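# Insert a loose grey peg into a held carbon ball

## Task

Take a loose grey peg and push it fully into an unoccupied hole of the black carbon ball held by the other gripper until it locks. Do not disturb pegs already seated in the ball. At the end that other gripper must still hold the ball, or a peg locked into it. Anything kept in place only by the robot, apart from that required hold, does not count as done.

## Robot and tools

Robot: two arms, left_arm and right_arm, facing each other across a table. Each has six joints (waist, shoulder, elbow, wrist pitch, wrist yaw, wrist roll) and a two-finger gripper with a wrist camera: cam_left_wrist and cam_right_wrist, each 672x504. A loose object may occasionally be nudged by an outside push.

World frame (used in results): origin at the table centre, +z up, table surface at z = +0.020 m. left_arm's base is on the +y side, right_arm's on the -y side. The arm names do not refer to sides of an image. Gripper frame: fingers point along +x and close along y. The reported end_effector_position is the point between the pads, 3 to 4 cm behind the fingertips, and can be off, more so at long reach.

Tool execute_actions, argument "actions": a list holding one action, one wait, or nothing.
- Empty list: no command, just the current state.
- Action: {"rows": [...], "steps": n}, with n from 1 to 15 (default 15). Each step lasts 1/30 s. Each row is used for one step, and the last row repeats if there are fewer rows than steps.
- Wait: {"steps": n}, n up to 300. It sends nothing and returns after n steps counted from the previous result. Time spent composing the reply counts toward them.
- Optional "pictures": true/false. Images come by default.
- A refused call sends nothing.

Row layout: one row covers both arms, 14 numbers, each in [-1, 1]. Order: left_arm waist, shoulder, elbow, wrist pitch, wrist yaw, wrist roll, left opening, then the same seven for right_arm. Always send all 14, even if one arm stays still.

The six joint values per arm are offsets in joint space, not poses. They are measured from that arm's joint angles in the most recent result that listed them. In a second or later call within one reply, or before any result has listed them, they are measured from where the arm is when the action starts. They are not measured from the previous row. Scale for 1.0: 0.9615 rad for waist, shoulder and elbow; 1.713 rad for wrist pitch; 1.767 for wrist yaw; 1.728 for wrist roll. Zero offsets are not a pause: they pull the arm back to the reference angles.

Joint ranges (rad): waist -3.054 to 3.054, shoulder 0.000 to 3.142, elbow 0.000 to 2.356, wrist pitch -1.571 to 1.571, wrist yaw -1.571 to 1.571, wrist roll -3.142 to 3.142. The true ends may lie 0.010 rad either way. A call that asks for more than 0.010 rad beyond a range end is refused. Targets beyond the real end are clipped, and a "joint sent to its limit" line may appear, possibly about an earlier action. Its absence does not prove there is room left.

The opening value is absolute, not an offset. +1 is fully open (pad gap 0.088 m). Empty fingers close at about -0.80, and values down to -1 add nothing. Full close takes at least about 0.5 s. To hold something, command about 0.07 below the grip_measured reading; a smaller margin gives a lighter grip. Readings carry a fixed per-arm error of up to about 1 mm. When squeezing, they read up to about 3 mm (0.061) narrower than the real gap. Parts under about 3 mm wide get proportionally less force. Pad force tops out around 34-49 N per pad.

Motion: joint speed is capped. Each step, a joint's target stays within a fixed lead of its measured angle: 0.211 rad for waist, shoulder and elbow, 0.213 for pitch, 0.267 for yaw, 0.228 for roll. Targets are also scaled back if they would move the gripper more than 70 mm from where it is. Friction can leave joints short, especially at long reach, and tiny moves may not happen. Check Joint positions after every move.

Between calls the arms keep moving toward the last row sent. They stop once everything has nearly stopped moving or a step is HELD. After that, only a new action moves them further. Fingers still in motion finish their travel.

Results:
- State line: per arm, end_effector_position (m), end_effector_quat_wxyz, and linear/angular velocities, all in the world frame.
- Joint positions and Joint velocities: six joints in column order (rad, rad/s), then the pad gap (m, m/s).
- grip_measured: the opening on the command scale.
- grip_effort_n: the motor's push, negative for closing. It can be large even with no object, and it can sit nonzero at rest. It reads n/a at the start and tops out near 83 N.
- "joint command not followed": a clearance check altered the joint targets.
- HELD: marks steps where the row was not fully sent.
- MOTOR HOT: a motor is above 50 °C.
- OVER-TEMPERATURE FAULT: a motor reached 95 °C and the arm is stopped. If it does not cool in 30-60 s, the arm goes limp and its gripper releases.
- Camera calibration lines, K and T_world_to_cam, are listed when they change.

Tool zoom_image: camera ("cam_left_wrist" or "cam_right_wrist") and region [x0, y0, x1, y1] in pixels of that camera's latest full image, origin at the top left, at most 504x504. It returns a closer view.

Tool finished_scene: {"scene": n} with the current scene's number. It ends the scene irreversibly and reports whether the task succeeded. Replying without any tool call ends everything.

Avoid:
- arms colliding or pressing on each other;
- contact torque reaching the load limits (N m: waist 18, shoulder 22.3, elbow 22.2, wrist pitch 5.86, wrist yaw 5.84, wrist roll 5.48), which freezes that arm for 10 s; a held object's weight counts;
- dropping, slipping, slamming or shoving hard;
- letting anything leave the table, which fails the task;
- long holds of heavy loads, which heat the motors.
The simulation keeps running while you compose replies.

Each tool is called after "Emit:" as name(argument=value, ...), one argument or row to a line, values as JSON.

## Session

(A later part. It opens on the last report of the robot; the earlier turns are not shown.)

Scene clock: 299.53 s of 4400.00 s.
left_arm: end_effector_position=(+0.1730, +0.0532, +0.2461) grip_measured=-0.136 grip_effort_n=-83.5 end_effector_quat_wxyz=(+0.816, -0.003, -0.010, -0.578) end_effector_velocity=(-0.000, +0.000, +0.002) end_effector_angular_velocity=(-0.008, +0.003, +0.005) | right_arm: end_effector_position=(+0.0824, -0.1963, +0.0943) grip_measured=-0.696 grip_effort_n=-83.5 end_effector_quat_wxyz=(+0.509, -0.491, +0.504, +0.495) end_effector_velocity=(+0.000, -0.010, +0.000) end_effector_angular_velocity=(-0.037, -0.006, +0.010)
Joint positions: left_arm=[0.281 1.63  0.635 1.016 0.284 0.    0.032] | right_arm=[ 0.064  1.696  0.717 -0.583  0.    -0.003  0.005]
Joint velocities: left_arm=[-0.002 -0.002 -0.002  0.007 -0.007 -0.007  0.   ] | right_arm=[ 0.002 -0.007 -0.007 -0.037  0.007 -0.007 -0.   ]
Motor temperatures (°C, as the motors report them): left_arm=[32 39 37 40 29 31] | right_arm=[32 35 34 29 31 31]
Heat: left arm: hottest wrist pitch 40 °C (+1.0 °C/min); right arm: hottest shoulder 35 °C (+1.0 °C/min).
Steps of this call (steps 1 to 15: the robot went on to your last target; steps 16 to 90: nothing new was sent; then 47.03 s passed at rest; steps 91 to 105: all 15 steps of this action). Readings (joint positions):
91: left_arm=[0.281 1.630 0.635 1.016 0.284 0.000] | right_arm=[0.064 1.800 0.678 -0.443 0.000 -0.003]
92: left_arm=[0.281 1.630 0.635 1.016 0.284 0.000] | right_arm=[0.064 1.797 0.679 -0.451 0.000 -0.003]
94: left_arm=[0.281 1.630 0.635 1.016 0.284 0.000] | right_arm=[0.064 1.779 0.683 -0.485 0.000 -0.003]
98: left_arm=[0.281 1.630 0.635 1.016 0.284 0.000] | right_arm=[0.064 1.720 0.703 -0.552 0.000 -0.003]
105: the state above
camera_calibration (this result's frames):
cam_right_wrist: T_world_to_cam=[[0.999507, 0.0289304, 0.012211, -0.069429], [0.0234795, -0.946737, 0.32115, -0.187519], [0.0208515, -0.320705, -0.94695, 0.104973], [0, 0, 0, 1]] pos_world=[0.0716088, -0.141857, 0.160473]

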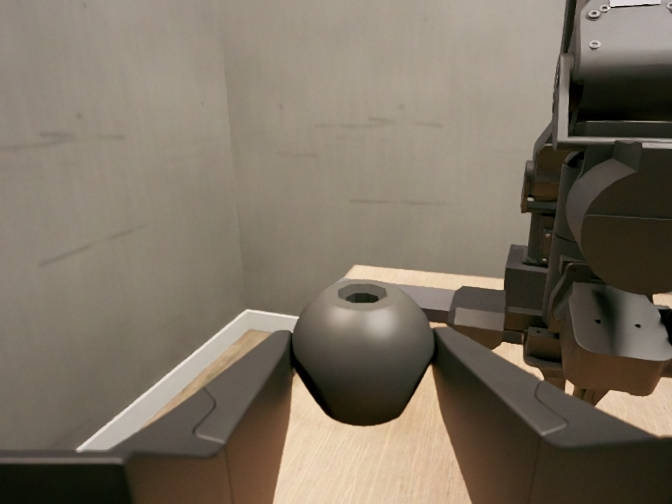

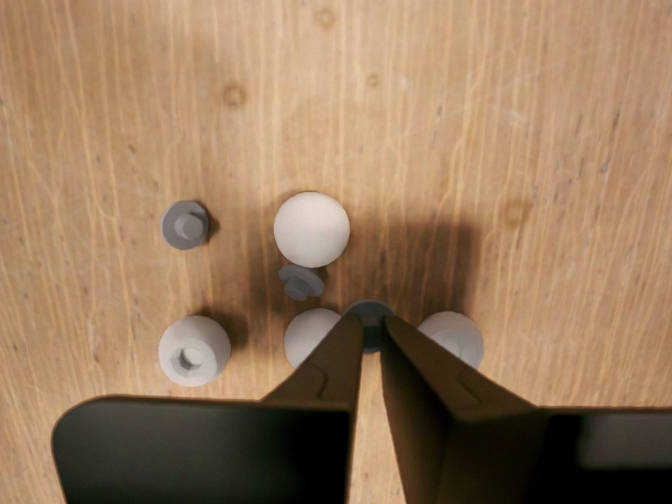

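Emit:
execute_actions(
  actions=[
    {"rows": [[0,0,0,0,0,0,-0.21, 0,-0.03,0.04,-0.04,0,0,-0.77],[0,0,0,0,0,0,-0.21, 0,-0.06,0.08,-0.08,0,0,-0.77],[0,0,0,0,0,0,-0.21, 0,-0.09,0.12,-0.12,0,0,-0.77],[0,0,0,0,0,0,-0.21, 0,-0.12,0.17,-0.16,0,0,-0.77],[0,0,0,0,0,0,-0.21, 0,-0.15,0.22,-0.20,0,0,-0.77],[0,0,0,0,0,0,-0.21, 0,-0.18,0.27,-0.25,0,0,-0.77],[0,0,0,0,0,0,-0.21, 0,-0.20,0.32,-0.29,0,0,-0.77],[0,0,0,0,0,0,-0.21, 0,-0.22,0.37,-0.33,0,0,-0.77],[0,0,0,0,0,0,-0.21, 0,-0.24,0.42,-0.37,0,0,-0.77],[0,0,0,0,0,0,-0.21, 0,-0.256,0.462,-0.408,0,0,-0.77]], "steps": 15},
  ],
  pictures=false,
)

Emit:
execute_actions(
  actions=[
    {"steps": 15},
  ],
)

Scene clock: 317.30 s of 4400.00 s.
left_arm: end_effector_position=(+0.1730, +0.0532, +0.2461) grip_measured=-0.136 grip_effort_n=-83.5 end_effector_quat_wxyz=(+0.816, -0.003, -0.010, -0.578) end_effector_velocity=(-0.002, -0.001, +0.000) end_effector_angular_velocity=(-0.001, +0.008, -0.000) | right_arm: end_effector_position=(+0.0826, -0.1903, +0.2451) grip_measured=-0.696 grip_effort_n=-83.5 end_effector_quat_wxyz=(+0.515, -0.485, +0.498, +0.501) end_effector_velocity=(-0.003, -0.081, +0.056) end_effector_angular_velocity=(-0.295, +0.016, -0.010)
Joint positions: left_arm=[0.281 1.63  0.635 1.016 0.284 0.    0.032] | right_arm=[ 0.064  1.452  1.135 -1.221  0.    -0.003  0.005]
Joint velocities: left_arm=[-0.007 -0.002  0.002 -0.007 -0.007 -0.007  0.   ] | right_arm=[-0.002 -0.081  0.159 -0.535 -0.007  0.007  0.   ]
Motor temperatures (°C, as the motors report them): left_arm=[32 39 37 40 29 31] | right_arm=[32 36 35 29 31 31]
Heat: left arm: hottest wrist pitch 40 °C (+1.0 °C/min); right arm: hottest shoulder 36 °C (+2.0 °C/min).
Steps of this call (steps 1 to 15: the robot went on to your last target; steps 16 to 90: nothing new was sent; then 14.27 s passed at rest; steps 91 to 105: all 15 steps of this action). Readings (joint positions):
91: left_arm=[0.281 1.630 0.635 1.016 0.284 0.000] | right_arm=[0.064 1.693 0.721 -0.601 0.000 -0.003]
92: left_arm=[0.281 1.630 0.635 1.016 0.284 0.000] | right_arm=[0.064 1.687 0.733 -0.633 0.000 -0.003]
94: left_arm=[0.281 1.630 0.635 1.016 0.284 0.000] | right_arm=[0.064 1.661 0.772 -0.722 0.000 -0.003]
98: left_arm=[0.281 1.630 0.635 1.016 0.284 0.000] | right_arm=[0.064 1.568 0.928 -0.929 0.000 -0.003]
105: the state above

Scene clock: 317.80 s of 4400.00 s.
left_arm: end_effector_position=(+0.1730, +0.0532, +0.2461) grip_measured=-0.136 grip_effort_n=-83.5 end_effector_quat_wxyz=(+0.816, -0.003, -0.010, -0.578) end_effector_velocity=(+0.000, -0.000, -0.003) end_effector_angular_velocity=(+0.011, +0.017, +0.005) | right_arm: end_effector_position=(+0.0823, -0.1999, +0.2482) grip_measured=-0.696 grip_effort_n=-83.5 end_effector_quat_wxyz=(+0.504, -0.496, +0.510, +0.490) end_effector_velocity=(-0.001, -0.003, -0.002) end_effector_angular_velocity=(-0.017, +0.008, +0.005)
Joint positions: left_arm=[0.281 1.63  0.635 1.016 0.284 0.    0.032] | right_arm=[ 0.064  1.452  1.148 -1.278  0.    -0.003  0.005]
Joint velocities: left_arm=[-0.002 -0.002  0.002 -0.022 -0.007 -0.007 -0.   ] | right_arm=[-0.002  0.002 -0.007 -0.007 -0.007 -0.007 -0.   ]
Motor temperatures (°C, as the motors report them): left_arm=[32 39 37 40 29 31] | right_arm=[32 36 35 29 31 31]
Heat: left arm: hottest wrist pitch 40 °C (+1.0 °C/min); right arm: hottest shoulder 36 °C (+2.0 °C/min).
Steps of this call (steps 1 to 15: the robot went on to your last target). Readings (joint positions):
1: left_arm=[0.281 1.630 0.635 1.016 0.284 0.000] | right_arm=[0.064 1.452 1.139 -1.236 0.000 -0.003]
2: left_arm=[0.281 1.630 0.635 1.016 0.284 0.000] | right_arm=[0.064 1.452 1.140 -1.246 0.000 -0.003]
4: left_arm=[0.281 1.630 0.635 1.016 0.284 0.000] | right_arm=[0.064 1.452 1.140 -1.262 0.000 -0.003]
8: left_arm=[0.281 1.630 0.635 1.016 0.284 0.000] | right_arm=[0.064 1.452 1.145 -1.273 0.000 -0.003]
15: the state above
camera_calibration (this result's frames):
cam_right_wrist: T_world_to_cam=[[0.999514, 0.0291735, 0.0109808, -0.0707471], [0.0236851, -0.939795, 0.340918, -0.243812], [0.0202655, -0.340492, -0.940029, 0.2439], [0, 0, 0, 1]] pos_world=[0.0715446, -0.144023, 0.31317]

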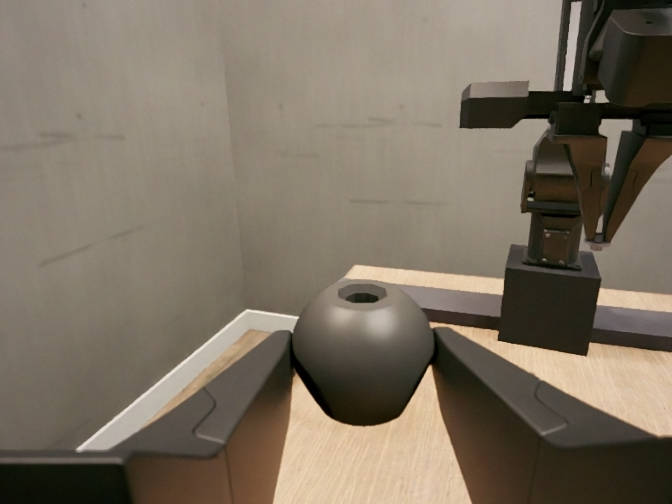

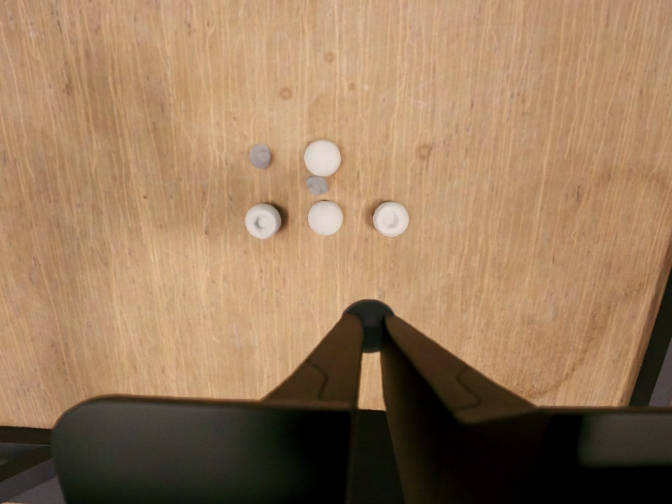

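Now move the left arm.

Emit:
execute_actions(
  actions=[
    {"rows": [[-0.025,0.055,0.024,0.016,-0.013,0,-0.21, 0,0,0,0,0,0,-0.77],[-0.05,0.11,0.048,0.032,-0.027,0,-0.21, 0,0,0,0,0,0,-0.77],[-0.075,0.165,0.072,0.048,-0.04,0,-0.21, 0,0,0,0,0,0,-0.77],[-0.1,0.22,0.097,0.064,-0.054,0,-0.21, 0,0,0,0,0,0,-0.77],[-0.125,0.275,0.121,0.08,-0.067,0,-0.21, 0,0,0,0,0,0,-0.77],[-0.15,0.33,0.145,0.096,-0.08,0,-0.21, 0,0,0,0,0,0,-0.77],[-0.175,0.385,0.17,0.112,-0.094,0,-0.21, 0,0,0,0,0,0,-0.77],[-0.2,0.44,0.195,0.128,-0.107,0,-0.21, 0,0,0,0,0,0,-0.77],[-0.225,0.495,0.22,0.144,-0.12,0,-0.21, 0,0,0,0,0,0,-0.77],[-0.25,0.55,0.245,0.16,-0.134,0,-0.21, 0,0,0,0,0,0,-0.77],[-0.275,0.605,0.27,0.176,-0.148,0,-0.21, 0,0,0,0,0,0,-0.77],[-0.292,0.66,0.30,0.193,-0.161,0,-0.21, 0,0,0,0,0,0,-0.77]], "steps": 15},
  ],
  pictures=false,
)

Emit:
execute_actions(
  actions=[
    {"steps": 30},
  ],
)

Scene clock: 333.57 s of 4400.00 s.
left_arm: end_effector_position=(+0.1322, -0.0548, +0.1464) grip_measured=-0.136 grip_effort_n=-83.5 end_effector_quat_wxyz=(+0.812, -0.001, -0.002, -0.583) end_effector_velocity=(-0.100, -0.077, -0.228) end_effector_angular_velocity=(+0.237, +0.114, -0.054) | right_arm: end_effector_position=(+0.0823, -0.2000, +0.2482) grip_measured=-0.696 grip_effort_n=-83.5 end_effector_quat_wxyz=(+0.504, -0.496, +0.510, +0.490) end_effector_velocity=(-0.001, -0.002, -0.000) end_effector_angular_velocity=(-0.007, +0.008, +0.005)
Joint positions: left_arm=[0.019 2.191 0.889 1.307 0.034 0.    0.032] | right_arm=[ 0.064  1.452  1.148 -1.279  0.    -0.003  0.005]
Joint velocities: left_arm=[-0.31   0.701  0.183  0.256 -0.256 -0.022 -0.   ] | right_arm=[-0.002 -0.002 -0.002 -0.007 -0.007 -0.007  0.   ]
Motor temperatures (°C, as the motors report them): left_arm=[32 39 37 40 29 31] | right_arm=[32 35 36 29 31 31]
Heat: left arm: hottest wrist pitch 40 °C (+1.0 °C/min); right arm: hottest elbow 36 °C (+1.0 °C/min).
Steps of this call (steps 1 to 15: the robot went on to your last target; steps 16 to 90: nothing new was sent; then 12.27 s passed at rest; steps 91 to 105: all 15 steps of this action). Readings (joint positions):
91: left_arm=[0.280 1.635 0.636 1.022 0.280 0.000] | right_arm=[0.064 1.452 1.148 -1.279 0.000 -0.003]
92: left_arm=[0.273 1.649 0.643 1.038 0.269 0.000] | right_arm=[0.064 1.452 1.148 -1.279 0.000 -0.003]
94: left_arm=[0.246 1.708 0.675 1.075 0.238 0.000] | right_arm=[0.064 1.452 1.148 -1.279 0.000 -0.003]
98: left_arm=[0.162 1.890 0.757 1.163 0.159 0.000] | right_arm=[0.064 1.452 1.148 -1.279 0.000 -0.003]
105: the state above

Scene clock: 334.57 s of 4400.00 s.
left_arm: end_effector_position=(+0.1311, -0.0611, +0.1374) grip_measured=-0.136 grip_effort_n=-83.5 end_effector_quat_wxyz=(+0.817, -0.005, -0.007, -0.577) end_effector_velocity=(-0.002, -0.000, +0.002) end_effector_angular_velocity=(-0.009, +0.004, -0.010) | right_arm: end_effector_position=(+0.0823, -0.2000, +0.2482) grip_measured=-0.696 grip_effort_n=-83.5 end_effector_quat_wxyz=(+0.504, -0.496, +0.510, +0.490) end_effector_velocity=(-0.002, -0.002, -0.000) end_effector_angular_velocity=(-0.007, +0.022, -0.000)
Joint positions: left_arm=[0.004 2.245 0.917 1.345 0.003 0.    0.032] | right_arm=[ 0.064  1.452  1.148 -1.279  0.    -0.003  0.005]
Joint velocities: left_arm=[-0.002 -0.002 -0.002  0.007  0.007 -0.007 -0.   ] | right_arm=[-0.007 -0.002 -0.002 -0.007 -0.022 -0.007 -0.   ]
Motor temperatures (°C, as the motors report them): left_arm=[32 39 37 40 29 31] | right_arm=[32 35 36 29 31 31]
Heat: left arm: hottest wrist pitch 40 °C (+1.0 °C/min); right arm: hottest elbow 36 °C (+1.0 °C/min).
Steps of this call (steps 1 to 30: the robot went on to your last target). Readings (joint positions):
1: left_arm=[0.011 2.210 0.893 1.315 0.027 0.000] | right_arm=[0.064 1.452 1.148 -1.279 0.000 -0.003]
2: left_arm=[0.007 2.223 0.896 1.322 0.021 0.000] | right_arm=[0.064 1.452 1.148 -1.279 0.000 -0.003]
4: left_arm=[0.004 2.236 0.903 1.333 0.013 0.000] | right_arm=[0.064 1.452 1.148 -1.279 0.000 -0.003]
8: left_arm=[0.004 2.239 0.914 1.343 0.005 0.000] | right_arm=[0.064 1.452 1.148 -1.279 0.000 -0.003]
30: the state above
All arms were judged still, so your last target was given up. Only a new action makes them travel on or press farther. Fingers that are still opening or closing keep moving.
camera_calibration (this result's frames):
cam_left_wrist: T_world_to_cam=[[-0.942252, -0.334476, -0.0169254, 0.113021], [-0.0807816, 0.276035, -0.957747, 0.194203], [0.325015, -0.901072, -0.287114, 0.0197099], [0, 0, 0, 1]] pos_world=[0.115777, 0.00195622, 0.193569]
cam_right_wrist: T_world_to_cam=[[0.999514, 0.0291819, 0.010936, -0.0707245], [0.0236928, -0.939534, 0.341634, -0.244095], [0.0202443, -0.341209, -0.939769, 0.243639], [0, 0, 0, 1]] pos_world=[0.0715412, -0.14414, 0.313129]

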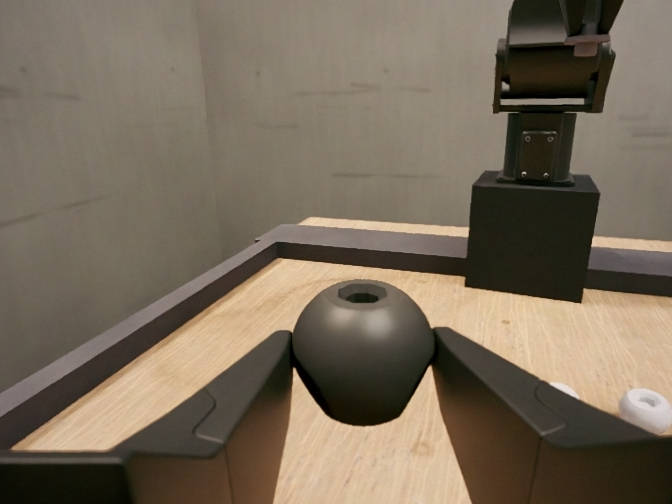

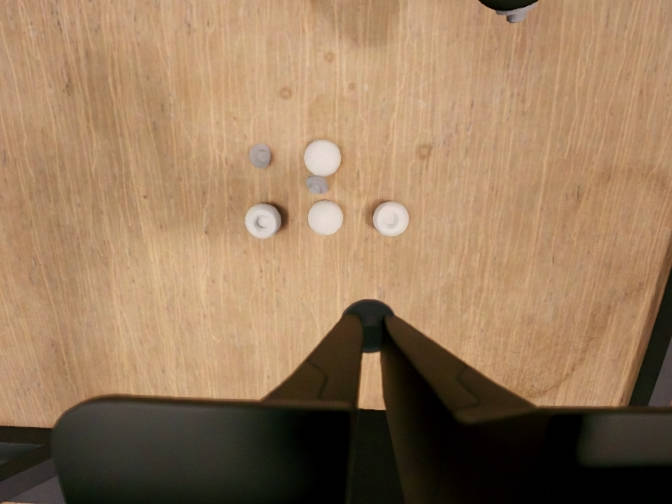

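Emit:
execute_actions(
  actions=[
    {"rows": [[0,0,0,0,0,0,-0.21, -0.017,0.047,0.047,0,0,0,-0.77],[0,0,0,0,0,0,-0.21, -0.034,0.094,0.094,0,0,0,-0.77],[0,0,0,0,0,0,-0.21, -0.051,0.14,0.14,0,0,0,-0.77],[0,0,0,0,0,0,-0.21, -0.068,0.188,0.185,0.005,0,0,-0.77],[0,0,0,0,0,0,-0.21, -0.085,0.235,0.23,0.008,0,0,-0.77],[0,0,0,0,0,0,-0.21, -0.10,0.28,0.275,0.012,0,0,-0.77],[0,0,0,0,0,0,-0.21, -0.12,0.33,0.32,0.016,0,0,-0.77],[0,0,0,0,0,0,-0.21, -0.137,0.377,0.365,0.02,0,0,-0.77],[0,0,0,0,0,0,-0.21, -0.155,0.424,0.405,0.024,0,0,-0.77],[0,0,0,0,0,0,-0.21, -0.172,0.471,0.445,0.027,0,0,-0.77]], "steps": 15},
  ],
  pictures=false,
)

Emit:
execute_actions(
  actions=[
    {"steps": 25},
  ],
)

Scene clock: 357.97 s of 4400.00 s.
left_arm: end_effector_position=(+0.1311, -0.0611, +0.1374) grip_measured=-0.136 grip_effort_n=-83.5 end_effector_quat_wxyz=(+0.817, -0.005, -0.007, -0.577) end_effector_velocity=(-0.000, +0.000, -0.004) end_effector_angular_velocity=(+0.009, +0.011, +0.005) | right_arm: end_effector_position=(+0.1405, -0.0945, +0.2293) grip_measured=-0.696 grip_effort_n=-83.5 end_effector_quat_wxyz=(+0.543, -0.452, +0.545, +0.451) end_effector_velocity=(+0.036, +0.037, -0.041) end_effector_angular_velocity=(-0.087, +0.024, -0.078)
Joint positions: left_arm=[0.004 2.245 0.917 1.345 0.003 0.    0.032] | right_arm=[-0.095  1.875  1.536 -1.235  0.    -0.003  0.005]
Joint velocities: left_arm=[-0.002  0.002 -0.002 -0.007 -0.007 -0.007  0.   ] | right_arm=[-0.085  0.256  0.173 -0.007 -0.007 -0.007 -0.   ]
Motor temperatures (°C, as the motors report them): left_arm=[32 40 37 41 29 31] | right_arm=[32 35 36 29 31 31]
Heat: left arm: hottest wrist pitch 41 °C (+1.0 °C/min); right arm: hottest elbow 36 °C (+1.0 °C/min).
Steps of this call (steps 1 to 90: nothing new was sent; then 19.90 s passed at rest; steps 91 to 105: all 15 steps of this action). Readings (joint positions):
91: left_arm=[0.004 2.245 0.917 1.345 0.003 0.000] | right_arm=[0.063 1.456 1.151 -1.280 0.000 -0.003]
92: left_arm=[0.004 2.245 0.917 1.345 0.003 0.000] | right_arm=[0.058 1.469 1.164 -1.283 0.000 -0.003]
94: left_arm=[0.004 2.245 0.917 1.345 0.003 0.000] | right_arm=[0.040 1.522 1.219 -1.283 0.000 -0.003]
98: left_arm=[0.004 2.245 0.917 1.345 0.003 0.000] | right_arm=[-0.016 1.678 1.372 -1.262 0.000 -0.003]
105: the state above

Scene clock: 358.80 s of 4400.00 s.
left_arm: end_effector_position=(+0.1311, -0.0611, +0.1374) grip_measured=-0.136 grip_effort_n=-83.5 end_effector_quat_wxyz=(+0.817, -0.005, -0.007, -0.577) end_effector_velocity=(-0.001, +0.001, -0.004) end_effector_angular_velocity=(+0.018, +0.014, +0.005) | right_arm: end_effector_position=(+0.1430, -0.0882, +0.2304) grip_measured=-0.696 grip_effort_n=-83.5 end_effector_quat_wxyz=(+0.547, -0.449, +0.543, +0.452) end_effector_velocity=(-0.001, -0.003, -0.001) end_effector_angular_velocity=(-0.011, +0.010, -0.024)
Joint positions: left_arm=[0.004 2.245 0.917 1.345 0.003 0.    0.032] | right_arm=[-0.098  1.891  1.563 -1.235  0.    -0.003  0.005]
Joint velocities: left_arm=[-0.002 -0.007 -0.007 -0.022 -0.007 -0.007 -0.   ] | right_arm=[-0.002 -0.002 -0.007 -0.007 -0.007  0.022  0.   ]
Motor temperatures (°C, as the motors report them): left_arm=[32 40 37 41 29 31] | right_arm=[32 35 36 29 31 31]
Heat: left arm: hottest wrist pitch 41 °C (+1.0 °C/min); right arm: hottest elbow 36 °C (+1.0 °C/min).
Steps of this call (steps 1 to 25: the robot went on to your last target). Readings (joint positions):
1: left_arm=[0.004 2.245 0.917 1.345 0.003 0.000] | right_arm=[-0.096 1.881 1.541 -1.235 0.000 -0.003]
2: left_arm=[0.004 2.245 0.917 1.345 0.003 0.000] | right_arm=[-0.097 1.885 1.545 -1.235 0.000 -0.003]
4: left_arm=[0.004 2.245 0.917 1.345 0.003 0.000] | right_arm=[-0.097 1.887 1.553 -1.235 0.000 -0.003]
8: left_arm=[0.004 2.245 0.917 1.345 0.003 0.000] | right_arm=[-0.097 1.888 1.561 -1.235 0.000 -0.003]
25: the state above
camera_calibration (this result's frames):
cam_left_wrist: T_world_to_cam=[[-0.942252, -0.334476, -0.0169254, 0.113021], [-0.0807816, 0.276035, -0.957747, 0.194203], [0.325015, -0.901072, -0.287114, 0.0197099], [0, 0, 0, 1]] pos_world=[0.115777, 0.00195622, 0.193569]
cam_right_wrist: T_world_to_cam=[[0.991126, -0.132377, 0.0120547, -0.147729], [-0.129127, -0.937316, 0.323674, -0.108249], [-0.0315481, -0.322358, -0.946092, 0.274404], [0, 0, 0, 1]] pos_world=[0.141097, -0.0325632, 0.29643]

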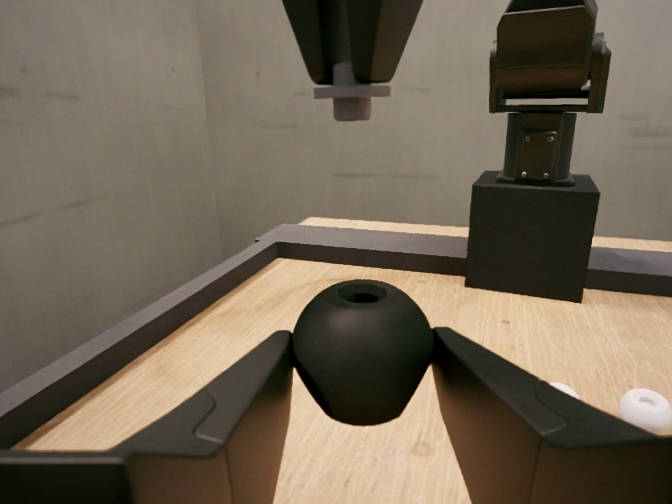

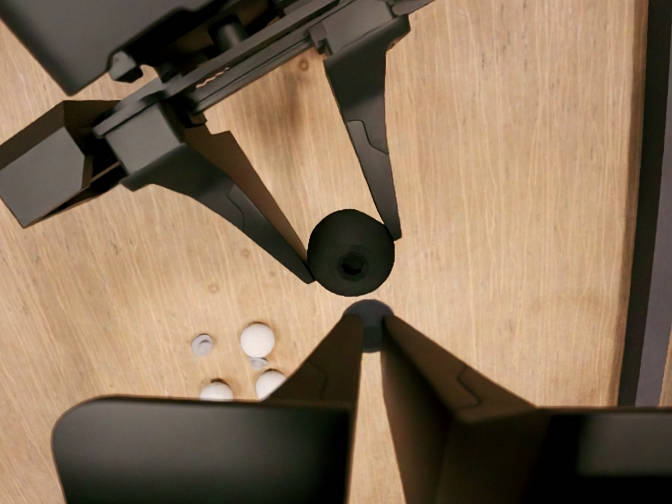

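Emit:
zoom_image(
  camera="cam_right_wrist",
  region=[290, 200, 450, 360],
)

Region (290, 200, 450, 360) of cam_right_wrist's 672x504 image, scaled by 3.150, with more detail than that image has.

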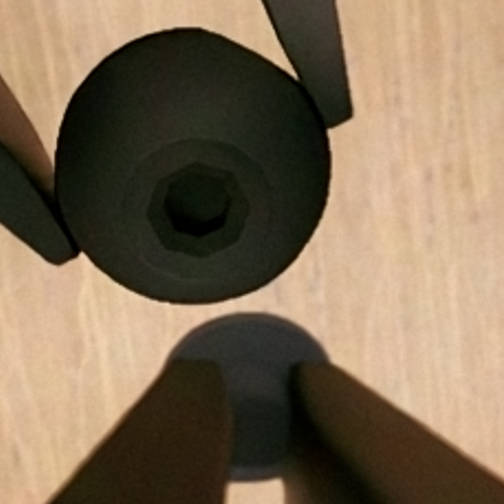

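Emit:
execute_actions(
  actions=[
    {"rows": [[0,0,0,0,0,0,-0.21, 0.005,0.012,-0.03,0.012,0,0,-0.77],[0,0,0,0,0,0,-0.21, 0.011,0.015,-0.05,0.024,0,0,-0.77],[0,0,0,0,0,0,-0.21, 0.011,0.018,-0.07,0.036,0,0,-0.77],[0,0,0,0,0,0,-0.21, 0.011,0.02,-0.09,0.048,0,0,-0.77],[0,0,0,0,0,0,-0.21, 0.011,0.022,-0.105,0.0585,0,0,-0.77]], "steps": 15},
  ],
  pictures=false,
)

Emit:
execute_actions(
  actions=[
    {"steps": 15},
  ],
)

Scene clock: 401.07 s of 4400.00 s.
left_arm: end_effector_position=(+0.1311, -0.0611, +0.1374) grip_measured=-0.136 grip_effort_n=-83.5 end_effector_quat_wxyz=(+0.817, -0.005, -0.007, -0.577) end_effector_velocity=(+0.002, +0.002, +0.000) end_effector_angular_velocity=(-0.005, +0.006, +0.010) | right_arm: end_effector_position=(+0.1404, -0.0886, +0.2049) grip_measured=-0.696 grip_effort_n=-83.5 end_effector_quat_wxyz=(+0.545, -0.452, +0.542, +0.453) end_effector_velocity=(+0.002, -0.000, -0.005) end_effector_angular_velocity=(+0.004, +0.007, +0.000)
Joint positions: left_arm=[0.004 2.245 0.917 1.345 0.003 0.    0.032] | right_arm=[-0.091  1.904  1.477 -1.14   0.    -0.003  0.005]
Joint velocities: left_arm=[ 0.002 -0.002 -0.007  0.007 -0.007 -0.007 -0.   ] | right_arm=[-0.007  0.002 -0.017  0.022 -0.007 -0.007 -0.   ]
Motor temperatures (°C, as the motors report them): left_arm=[32 44 35 41 29 31] | right_arm=[32 37 38 29 31 31]
Heat: left arm: hottest shoulder 44 °C (+4.0 °C/min); right arm: hottest elbow 38 °C (+2.0 °C/min).
Steps of this call (steps 1 to 15: the robot went on to your last target; steps 16 to 90: nothing new was sent; then 38.77 s passed at rest; steps 91 to 105: all 15 steps of this action). Readings (joint positions):
91: left_arm=[0.004 2.245 0.917 1.345 0.003 0.000] | right_arm=[-0.098 1.891 1.562 -1.232 0.000 -0.003]
92: left_arm=[0.004 2.245 0.917 1.345 0.003 0.000] | right_arm=[-0.098 1.891 1.557 -1.222 0.000 -0.003]
94: left_arm=[0.004 2.245 0.917 1.345 0.003 0.000] | right_arm=[-0.096 1.891 1.537 -1.195 0.000 -0.003]
98: left_arm=[0.004 2.245 0.917 1.345 0.003 0.000] | right_arm=[-0.092 1.900 1.490 -1.157 0.000 -0.003]
105: the state above

Scene clock: 401.57 s of 4400.00 s.
left_arm: end_effector_position=(+0.1311, -0.0611, +0.1374) grip_measured=-0.136 grip_effort_n=-83.5 end_effector_quat_wxyz=(+0.817, -0.005, -0.007, -0.577) end_effector_velocity=(-0.002, -0.000, -0.001) end_effector_angular_velocity=(-0.000, +0.023, -0.010) | right_arm: end_effector_position=(+0.1404, -0.0889, +0.2042) grip_measured=-0.696 grip_effort_n=-83.5 end_effector_quat_wxyz=(+0.544, -0.452, +0.542, +0.453) end_effector_velocity=(-0.003, -0.003, +0.001) end_effector_angular_velocity=(-0.003, +0.023, -0.010)
Joint positions: left_arm=[0.004 2.245 0.917 1.345 0.003 0.    0.032] | right_arm=[-0.091  1.904  1.474 -1.138  0.    -0.003  0.005]
Joint velocities: left_arm=[-0.002 -0.002 -0.002 -0.007  0.007 -0.022 -0.   ] | right_arm=[-0.002 -0.007 -0.007 -0.007 -0.022  0.007  0.   ]
Motor temperatures (°C, as the motors report them): left_arm=[32 44 35 41 29 31] | right_arm=[32 37 38 29 31 31]
Heat: left arm: hottest shoulder 44 °C (+4.0 °C/min); right arm: hottest elbow 38 °C (+2.0 °C/min).
Steps of this call (steps 1 to 15: the robot went on to your last target). Readings (joint positions):
1: left_arm=[0.004 2.245 0.917 1.345 0.003 0.000] | right_arm=[-0.091 1.904 1.476 -1.139 0.000 -0.003]
2: left_arm=[0.004 2.245 0.917 1.345 0.003 0.000] | right_arm=[-0.091 1.904 1.475 -1.139 0.000 -0.003]
4: left_arm=[0.004 2.245 0.917 1.345 0.003 0.000] | right_arm=[-0.091 1.904 1.475 -1.138 0.000 -0.003]
8: left_arm=[0.004 2.245 0.917 1.345 0.003 0.000] | right_arm=[-0.091 1.904 1.474 -1.138 0.000 -0.003]
15: the state above
All arms were judged still, so your last target was given up. Only a new action makes them travel on or press farther. Fingers that are still opening or closing keep moving.
camera_calibration (this result's frames):
cam_left_wrist: T_world_to_cam=[[-0.942252, -0.334476, -0.0169254, 0.113021], [-0.0807816, 0.276035, -0.957747, 0.194203], [0.325015, -0.901072, -0.287114, 0.0197099], [0, 0, 0, 1]] pos_world=[0.115777, 0.00195622, 0.193569]
cam_right_wrist: T_world_to_cam=[[0.992018, -0.125533, 0.011876, -0.144395], [-0.122506, -0.937205, 0.326556, -0.102234], [-0.0298632, -0.325404, -0.945103, 0.248627], [0, 0, 0, 1]] pos_world=[0.138143, -0.0330363, 0.270078]

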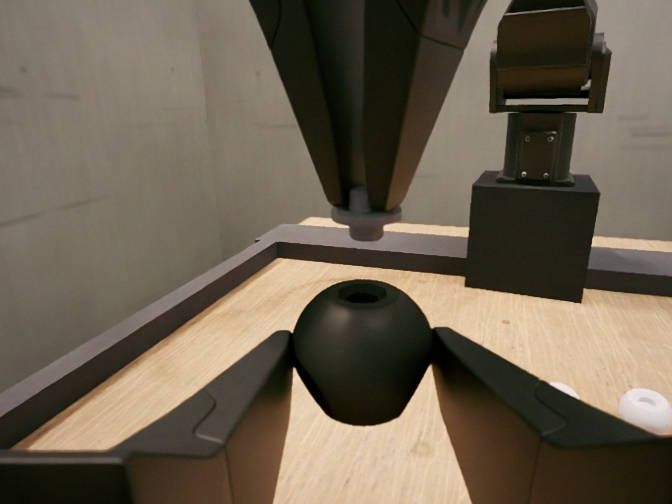

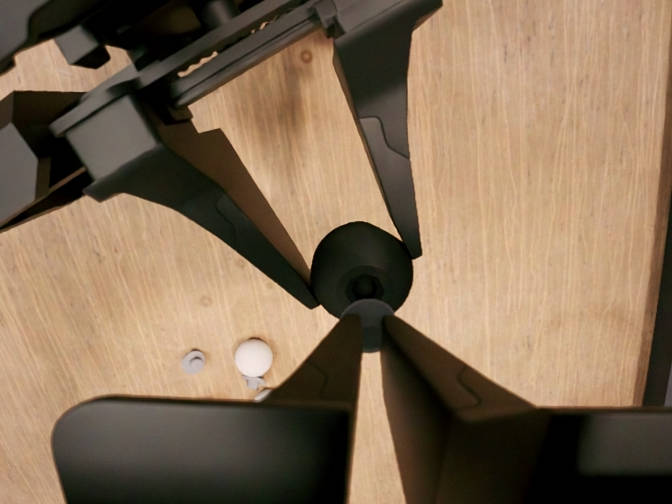

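Emit:
zoom_image(
  camera="cam_right_wrist",
  region=[290, 200, 450, 360],
)

Emit:
zoom_image(
  camera="cam_left_wrist",
  region=[290, 170, 450, 330],
)

Region (290, 200, 450, 360) of cam_right_wrist's 672x504 image, scaled by 3.150, with more detail than that image has.

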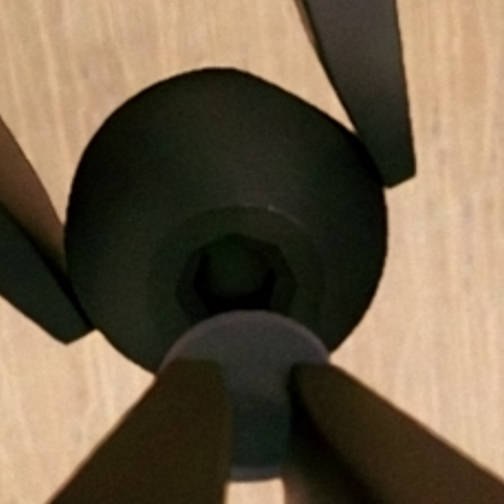

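Region (290, 170, 450, 330) of cam_left_wrist's 672x504 image, scaled by 3.150, with more detail than that image has.

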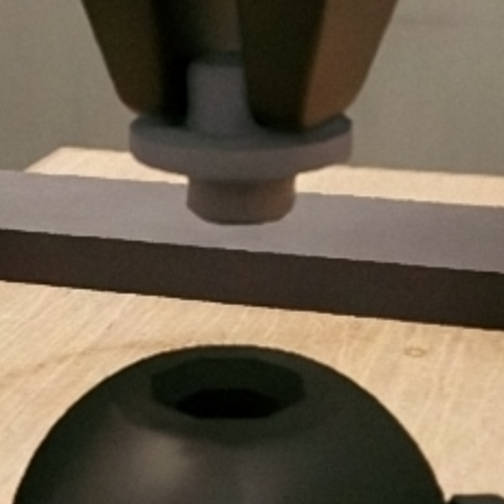

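Emit:
execute_actions(
  actions=[
    {"rows": [[0,0,0,0,0,0,-0.21, -0.006,0.010,-0.02,0.008,0,0,-0.77],[0,0,0,0,0,0,-0.21, -0.006,0.013,-0.035,0.017,0,0,-0.77],[0,0,0,0,0,0,-0.21, -0.006,0.0166,-0.0475,0.026,0,0,-0.77]], "steps": 15},
  ],
  pictures=false,
)

Emit:
execute_actions(
  actions=[
    {"steps": 12},
  ],
)

Emit:
zoom_image(
  camera="cam_left_wrist",
  region=[290, 190, 450, 350],
)

Emit:
zoom_image(
  camera="cam_right_wrist",
  region=[290, 200, 450, 360],
)

Scene clock: 431.60 s of 4400.00 s.
left_arm: end_effector_position=(+0.1311, -0.0611, +0.1374) grip_measured=-0.136 grip_effort_n=-83.5 end_effector_quat_wxyz=(+0.817, -0.005, -0.007, -0.577) end_effector_velocity=(+0.002, +0.001, -0.004) end_effector_angular_velocity=(+0.023, +0.001, +0.010) | right_arm: end_effector_position=(+0.1411, -0.0889, +0.1948) grip_measured=-0.696 grip_effort_n=-83.5 end_effector_quat_wxyz=(+0.546, -0.450, +0.542, +0.454) end_effector_velocity=(-0.001, -0.001, -0.001) end_effector_angular_velocity=(+0.004, +0.007, -0.010)
Joint positions: left_arm=[0.004 2.245 0.917 1.345 0.003 0.    0.032] | right_arm=[-0.093  1.908  1.442 -1.096  0.    -0.003  0.005]
Joint velocities: left_arm=[ 0.002 -0.002 -0.002 -0.022 -0.007  0.007 -0.   ] | right_arm=[-0.002 -0.007 -0.012  0.007 -0.007  0.007  0.   ]
Motor temperatures (°C, as the motors report them): left_arm=[32 46 35 41 29 31] | right_arm=[32 38 36 29 31 31]
Heat: left arm: hottest shoulder 46 °C (+4.0 °C/min); right arm: hottest shoulder 38 °C (+1.0 °C/min).
Steps of this call (steps 1 to 90: nothing new was sent; then 26.53 s passed at rest; steps 91 to 105: all 15 steps of this action). Readings (joint positions):
91: left_arm=[0.004 2.245 0.917 1.345 0.003 0.000] | right_arm=[-0.091 1.904 1.473 -1.135 0.000 -0.003]
92: left_arm=[0.004 2.245 0.917 1.345 0.003 0.000] | right_arm=[-0.091 1.904 1.469 -1.129 0.000 -0.003]
94: left_arm=[0.004 2.245 0.917 1.345 0.003 0.000] | right_arm=[-0.091 1.904 1.458 -1.113 0.000 -0.003]
98: left_arm=[0.004 2.245 0.917 1.345 0.003 0.000] | right_arm=[-0.092 1.907 1.444 -1.102 0.000 -0.003]
105: the state above

Scene clock: 432.00 s of 4400.00 s.
left_arm: end_effector_position=(+0.1311, -0.0611, +0.1374) grip_measured=-0.136 grip_effort_n=-83.5 end_effector_quat_wxyz=(+0.817, -0.005, -0.007, -0.577) end_effector_velocity=(-0.005, -0.001, -0.001) end_effector_angular_velocity=(+0.004, +0.009, -0.015) | right_arm: end_effector_position=(+0.1411, -0.0888, +0.1947) grip_measured=-0.696 grip_effort_n=-83.5 end_effector_quat_wxyz=(+0.546, -0.450, +0.541, +0.454) end_effector_velocity=(-0.001, -0.005, +0.002) end_effector_angular_velocity=(-0.015, +0.010, +0.020)
Joint positions: left_arm=[0.004 2.245 0.917 1.345 0.003 0.    0.032] | right_arm=[-0.093  1.908  1.441 -1.096  0.    -0.003  0.005]
Joint velocities: left_arm=[-0.007 -0.002 -0.002 -0.007  0.007 -0.007 -0.   ] | right_arm=[-0.002 -0.007 -0.002 -0.022 -0.007 -0.022 -0.   ]
Motor temperatures (°C, as the motors report them): left_arm=[32 46 35 41 29 31] | right_arm=[32 38 36 29 31 31]
Heat: left arm: hottest shoulder 46 °C (+4.1 °C/min); right arm: hottest shoulder 38 °C (+1.0 °C/min).
Steps of this call (steps 1 to 12: the robot went on to your last target). Readings (joint positions):
1: left_arm=[0.004 2.245 0.917 1.345 0.003 0.000] | right_arm=[-0.093 1.908 1.442 -1.096 0.000 -0.003]
2: left_arm=[0.004 2.245 0.917 1.345 0.003 0.000] | right_arm=[-0.093 1.908 1.442 -1.096 0.000 -0.003]
4: left_arm=[0.004 2.245 0.917 1.345 0.003 0.000] | right_arm=[-0.093 1.908 1.441 -1.096 0.000 -0.003]
8: left_arm=[0.004 2.245 0.917 1.345 0.003 0.000] | right_arm=[-0.093 1.908 1.441 -1.096 0.000 -0.003]
12: the state above
camera_calibration (this result's frames):
cam_left_wrist: T_world_to_cam=[[-0.942252, -0.334476, -0.0169254, 0.113021], [-0.0807816, 0.276035, -0.957747, 0.194203], [0.325015, -0.901072, -0.287114, 0.0197099], [0, 0, 0, 1]] pos_world=[0.115777, 0.00195622, 0.193569]
cam_right_wrist: T_world_to_cam=[[0.991766, -0.127483, 0.0121663, -0.145164], [-0.124591, -0.93855, 0.321871, -0.0978932], [-0.0296145, -0.320737, -0.946705, 0.240395], [0, 0, 0, 1]] pos_world=[0.138891, -0.0332801, 0.260858]

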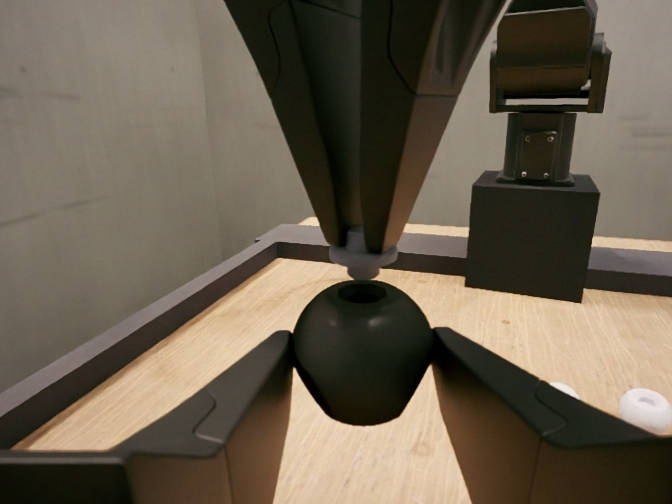

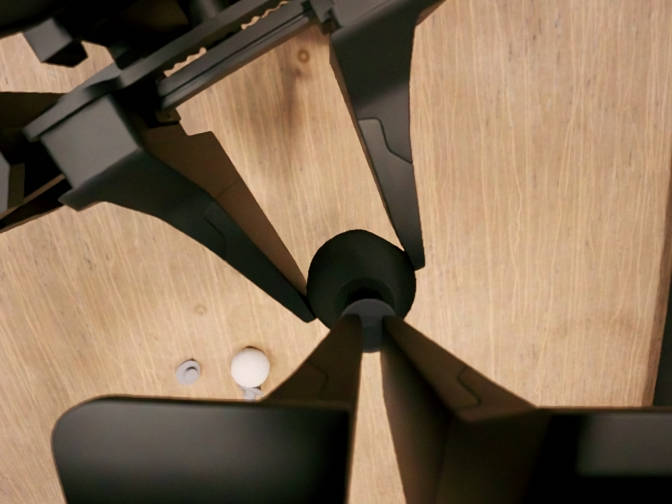

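Region (290, 190, 450, 350) of cam_left_wrist's 672x504 image, scaled by 3.150, with more detail than that image has.

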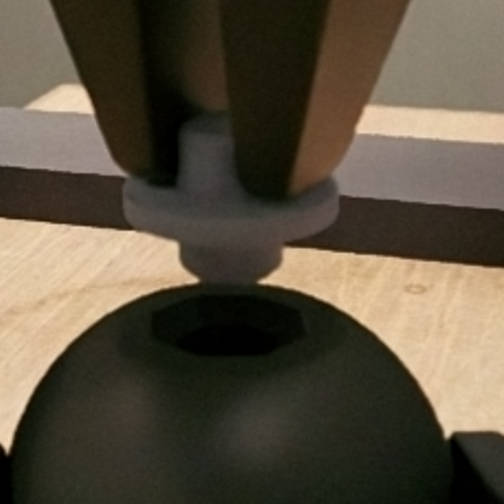

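Region (290, 200, 450, 360) of cam_right_wrist's 672x504 image, scaled by 3.150, with more detail than that image has.

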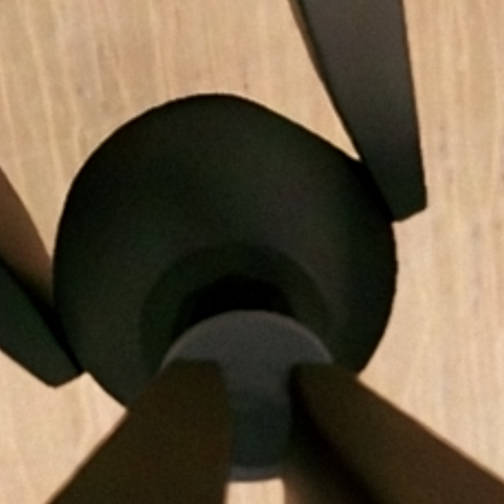

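Emit:
execute_actions(
  actions=[
    {"rows": [[0,0,0,0,0,0,-0.21, 0,0.012,-0.015,0.004,0,0,-0.77],[0,0,0,0,0,0,-0.21, 0,0.013,-0.02,0.007,0,0,-0.77],[0,0,0,0,0,0,-0.21, 0,0.014,-0.025,0.010,0,0,-0.77],[0,0,0,0,0,0,-0.21, 0,0.016,-0.03,0.014,0,0,-0.77],[0,0,0,0,0,0,-0.21, 0,0.017,-0.0345,0.017,0,0,-0.77]], "steps": 15},
  ],
  pictures=false,
)

Emit:
execute_actions(
  actions=[
    {"steps": 10},
  ],
)

Emit:
zoom_image(
  camera="cam_left_wrist",
  region=[290, 190, 450, 350],
)

Scene clock: 450.80 s of 4400.00 s.
left_arm: end_effector_position=(+0.1311, -0.0611, +0.1373) grip_measured=-0.136 grip_effort_n=-83.5 end_effector_quat_wxyz=(+0.817, -0.005, -0.007, -0.577) end_effector_velocity=(+0.002, +0.002, -0.006) end_effector_angular_velocity=(+0.023, +0.016, +0.010) | right_arm: end_effector_position=(+0.1411, -0.0886, +0.1891) grip_measured=-0.696 grip_effort_n=-83.5 end_effector_quat_wxyz=(+0.547, -0.449, +0.540, +0.455) end_effector_velocity=(+0.001, -0.005, -0.002) end_effector_angular_velocity=(-0.018, -0.004, +0.005)
Joint positions: left_arm=[0.004 2.245 0.917 1.345 0.003 0.    0.032] | right_arm=[-0.093  1.911  1.422 -1.07   0.    -0.003  0.005]
Joint velocities: left_arm=[ 0.002 -0.002 -0.007 -0.022 -0.007 -0.007 -0.   ] | right_arm=[-0.002 -0.002 -0.012 -0.007  0.007 -0.007 -0.   ]
Motor temperatures (°C, as the motors report them): left_arm=[32 47 35 41 29 31] | right_arm=[32 38 36 29 31 31]
Heat: left arm: hottest shoulder 47 °C (+3.0 °C/min); right arm: hottest shoulder 38 °C (+0.0 °C/min).
Steps of this call (steps 1 to 15: the robot went on to your last target; steps 16 to 90: nothing new was sent; then 15.30 s passed at rest; steps 91 to 105: all 15 steps of this action). Readings (joint positions):
91: left_arm=[0.004 2.245 0.917 1.345 0.003 0.000] | right_arm=[-0.093 1.908 1.441 -1.095 0.000 -0.003]
92: left_arm=[0.004 2.245 0.917 1.345 0.003 0.000] | right_arm=[-0.093 1.908 1.440 -1.093 0.000 -0.003]
94: left_arm=[0.004 2.245 0.917 1.345 0.003 0.000] | right_arm=[-0.093 1.908 1.435 -1.086 0.000 -0.003]
98: left_arm=[0.004 2.245 0.917 1.345 0.003 0.000] | right_arm=[-0.093 1.910 1.425 -1.075 0.000 -0.003]
105: the state above

Scene clock: 451.13 s of 4400.00 s.
left_arm: end_effector_position=(+0.1311, -0.0611, +0.1373) grip_measured=-0.136 grip_effort_n=-83.5 end_effector_quat_wxyz=(+0.817, -0.005, -0.007, -0.577) end_effector_velocity=(+0.004, +0.002, -0.001) end_effector_angular_velocity=(+0.009, -0.004, +0.025) | right_arm: end_effector_position=(+0.1411, -0.0887, +0.1890) grip_measured=-0.696 grip_effort_n=-83.5 end_effector_quat_wxyz=(+0.547, -0.449, +0.540, +0.455) end_effector_velocity=(-0.000, +0.001, +0.000) end_effector_angular_velocity=(+0.009, +0.006, +0.005)
Joint positions: left_arm=[0.004 2.245 0.917 1.345 0.003 0.    0.032] | right_arm=[-0.093  1.911  1.421 -1.069  0.    -0.003  0.005]
Joint velocities: left_arm=[ 0.002 -0.002 -0.002 -0.007 -0.022  0.007 -0.   ] | right_arm=[-0.002 -0.002 -0.002  0.007 -0.007 -0.007 -0.   ]
Motor temperatures (°C, as the motors report them): left_arm=[32 47 35 41 29 31] | right_arm=[32 38 36 29 31 31]
Heat: left arm: hottest shoulder 47 °C (+3.0 °C/min); right arm: hottest shoulder 38 °C (+0.0 °C/min).
Steps of this call (steps 1 to 10: the robot went on to your last target). Readings (joint positions):
1: left_arm=[0.004 2.245 0.917 1.345 0.003 0.000] | right_arm=[-0.093 1.911 1.422 -1.070 0.000 -0.003]
2: left_arm=[0.004 2.245 0.917 1.345 0.003 0.000] | right_arm=[-0.093 1.911 1.422 -1.069 0.000 -0.003]
4: left_arm=[0.004 2.245 0.917 1.345 0.003 0.000] | right_arm=[-0.093 1.911 1.422 -1.069 0.000 -0.003]
8: left_arm=[0.004 2.245 0.917 1.345 0.003 0.000] | right_arm=[-0.093 1.911 1.421 -1.069 0.000 -0.003]
10: the state above
camera_calibration (this result's frames):
cam_left_wrist: T_world_to_cam=[[-0.942257, -0.334463, -0.0169231, 0.11302], [-0.0810281, 0.276723, -0.957528, 0.194089], [0.324941, -0.900866, -0.287845, 0.0197821], [0, 0, 0, 1]] pos_world=[0.115792, 0.00191329, 0.193452]
cam_right_wrist: T_world_to_cam=[[0.991757, -0.127529, 0.0123894, -0.145149], [-0.124818, -0.93975, 0.318263, -0.0952851], [-0.0289448, -0.317186, -0.947922, 0.23546], [0, 0, 0, 1]] pos_world=[0.138874, -0.0333703, 0.255322]

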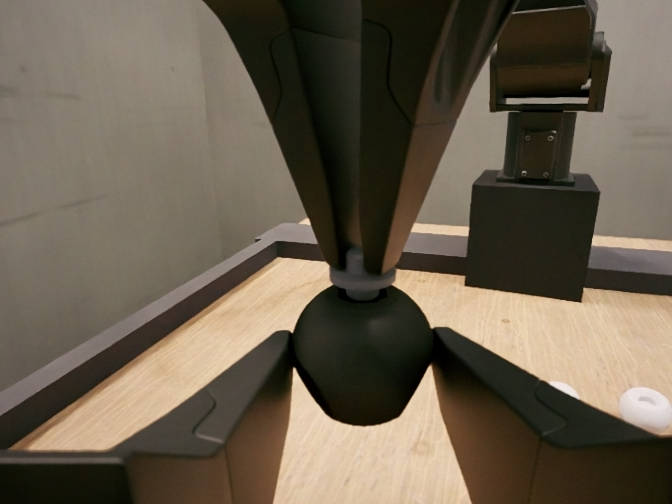

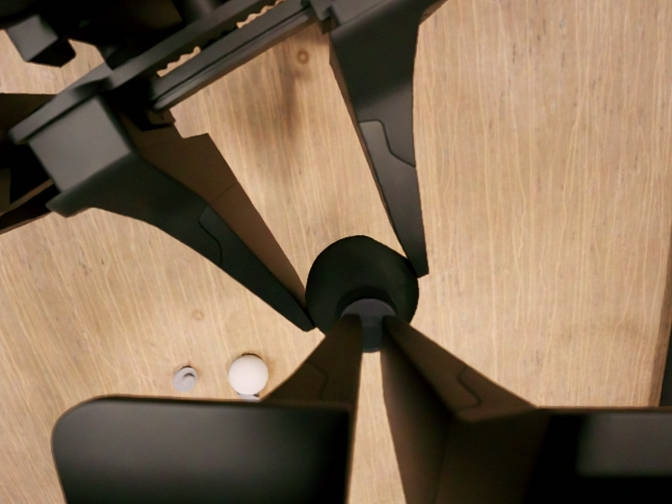

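Region (290, 190, 450, 350) of cam_left_wrist's 672x504 image, scaled by 3.150, with more detail than that image has.

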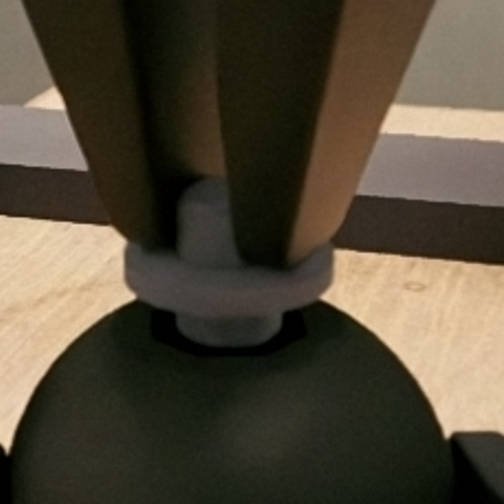

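Emit:
execute_actions(
  actions=[
    {"rows": [[0,0,0,0,0,0,-0.21, 0,0.012,-0.014,0.002,0,0,-0.77],[0,0,0,0,0,0,-0.21, 0,0.014,-0.018,0.004,0,0,-0.77],[0,0,0,0,0,0,-0.21, 0,0.016,-0.022,0.006,0,0,-0.77],[0,0,0,0,0,0,-0.21, 0,0.018,-0.026,0.008,0,0,-0.77],[0,0,0,0,0,0,-0.21, 0,0.02,-0.03,0.010,0,0,-0.77]], "steps": 15},
  ],
)

Emit:
zoom_image(
  camera="cam_left_wrist",
  region=[290, 190, 450, 350],
)

Scene clock: 470.17 s of 4400.00 s.
left_arm: end_effector_position=(+0.1311, -0.0611, +0.1362) grip_measured=-0.136 grip_effort_n=-83.5 end_effector_quat_wxyz=(+0.817, -0.003, -0.005, -0.577) end_effector_velocity=(+0.000, -0.001, -0.002) end_effector_angular_velocity=(-0.000, +0.023, +0.005) | right_arm: end_effector_position=(+0.1411, -0.0887, +0.1859) grip_measured=-0.696 grip_effort_n=-83.5 end_effector_quat_wxyz=(+0.548, -0.449, +0.540, +0.455) end_effector_velocity=(-0.001, -0.002, +0.002) end_effector_angular_velocity=(+0.002, +0.022, +0.000)
Joint positions: left_arm=[0.004 2.245 0.917 1.34  0.003 0.    0.032] | right_arm=[-0.093  1.911  1.41  -1.054  0.    -0.003  0.005]
Joint velocities: left_arm=[-0.002  0.002  0.002 -0.007 -0.007 -0.022 -0.   ] | right_arm=[-0.007 -0.007 -0.002 -0.007 -0.022 -0.007 -0.   ]
Motor temperatures (°C, as the motors report them): left_arm=[32 47 35 42 29 31] | right_arm=[32 38 35 29 31 31]
Heat: left arm: hottest shoulder 47 °C (+2.0 °C/min); right arm: hottest shoulder 38 °C (+0.0 °C/min).
Steps of this call (steps 1 to 15: the robot went on to your last target; steps 16 to 90: nothing new was sent; then 15.53 s passed at rest; steps 91 to 105: all 15 steps of this action). Readings (joint positions):
91: left_arm=[0.004 2.245 0.917 1.345 0.003 0.000] | right_arm=[-0.093 1.911 1.421 -1.069 0.000 -0.003]
92: left_arm=[0.004 2.245 0.917 1.345 0.003 0.000] | right_arm=[-0.093 1.911 1.421 -1.068 0.000 -0.003]
94: left_arm=[0.004 2.245 0.917 1.344 0.003 0.000] | right_arm=[-0.093 1.911 1.418 -1.064 0.000 -0.003]
98: left_arm=[0.004 2.245 0.917 1.340 0.003 0.000] | right_arm=[-0.093 1.911 1.412 -1.056 0.000 -0.003]
105: the state above
camera_calibration (this result's frames):
cam_left_wrist: T_world_to_cam=[[-0.942285, -0.334384, -0.0169077, 0.113008], [-0.082629, 0.281189, -0.956088, 0.193344], [0.324455, -0.899511, -0.29259, 0.0202492], [0, 0, 0, 1]] pos_world=[0.115891, 0.00163629, 0.192689]
cam_right_wrist: T_world_to_cam=[[0.991751, -0.127562, 0.0125455, -0.145139], [-0.124974, -0.940582, 0.315734, -0.0938975], [-0.0284755, -0.314697, -0.948765, 0.232793], [0, 0, 0, 1]] pos_world=[0.138836, -0.0335731, 0.252334]

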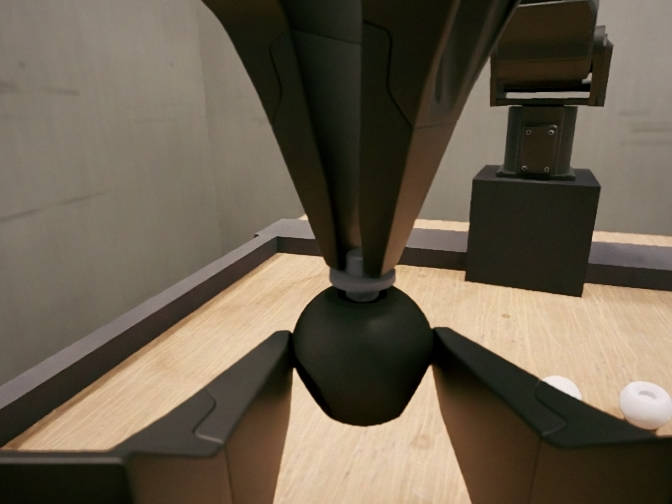

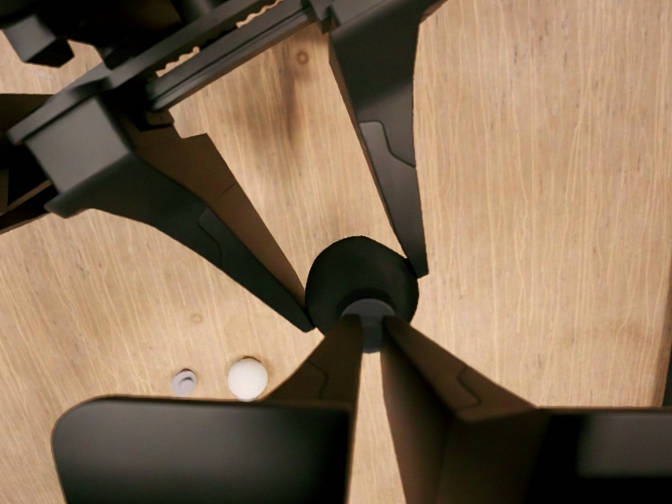

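Region (290, 190, 450, 350) of cam_left_wrist's 672x504 image, scaled by 3.150, with more detail than that image has.

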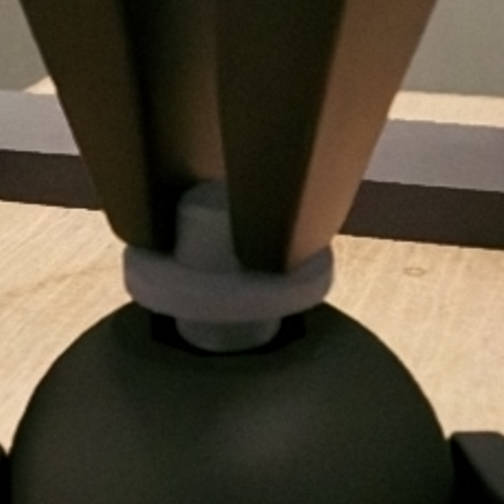

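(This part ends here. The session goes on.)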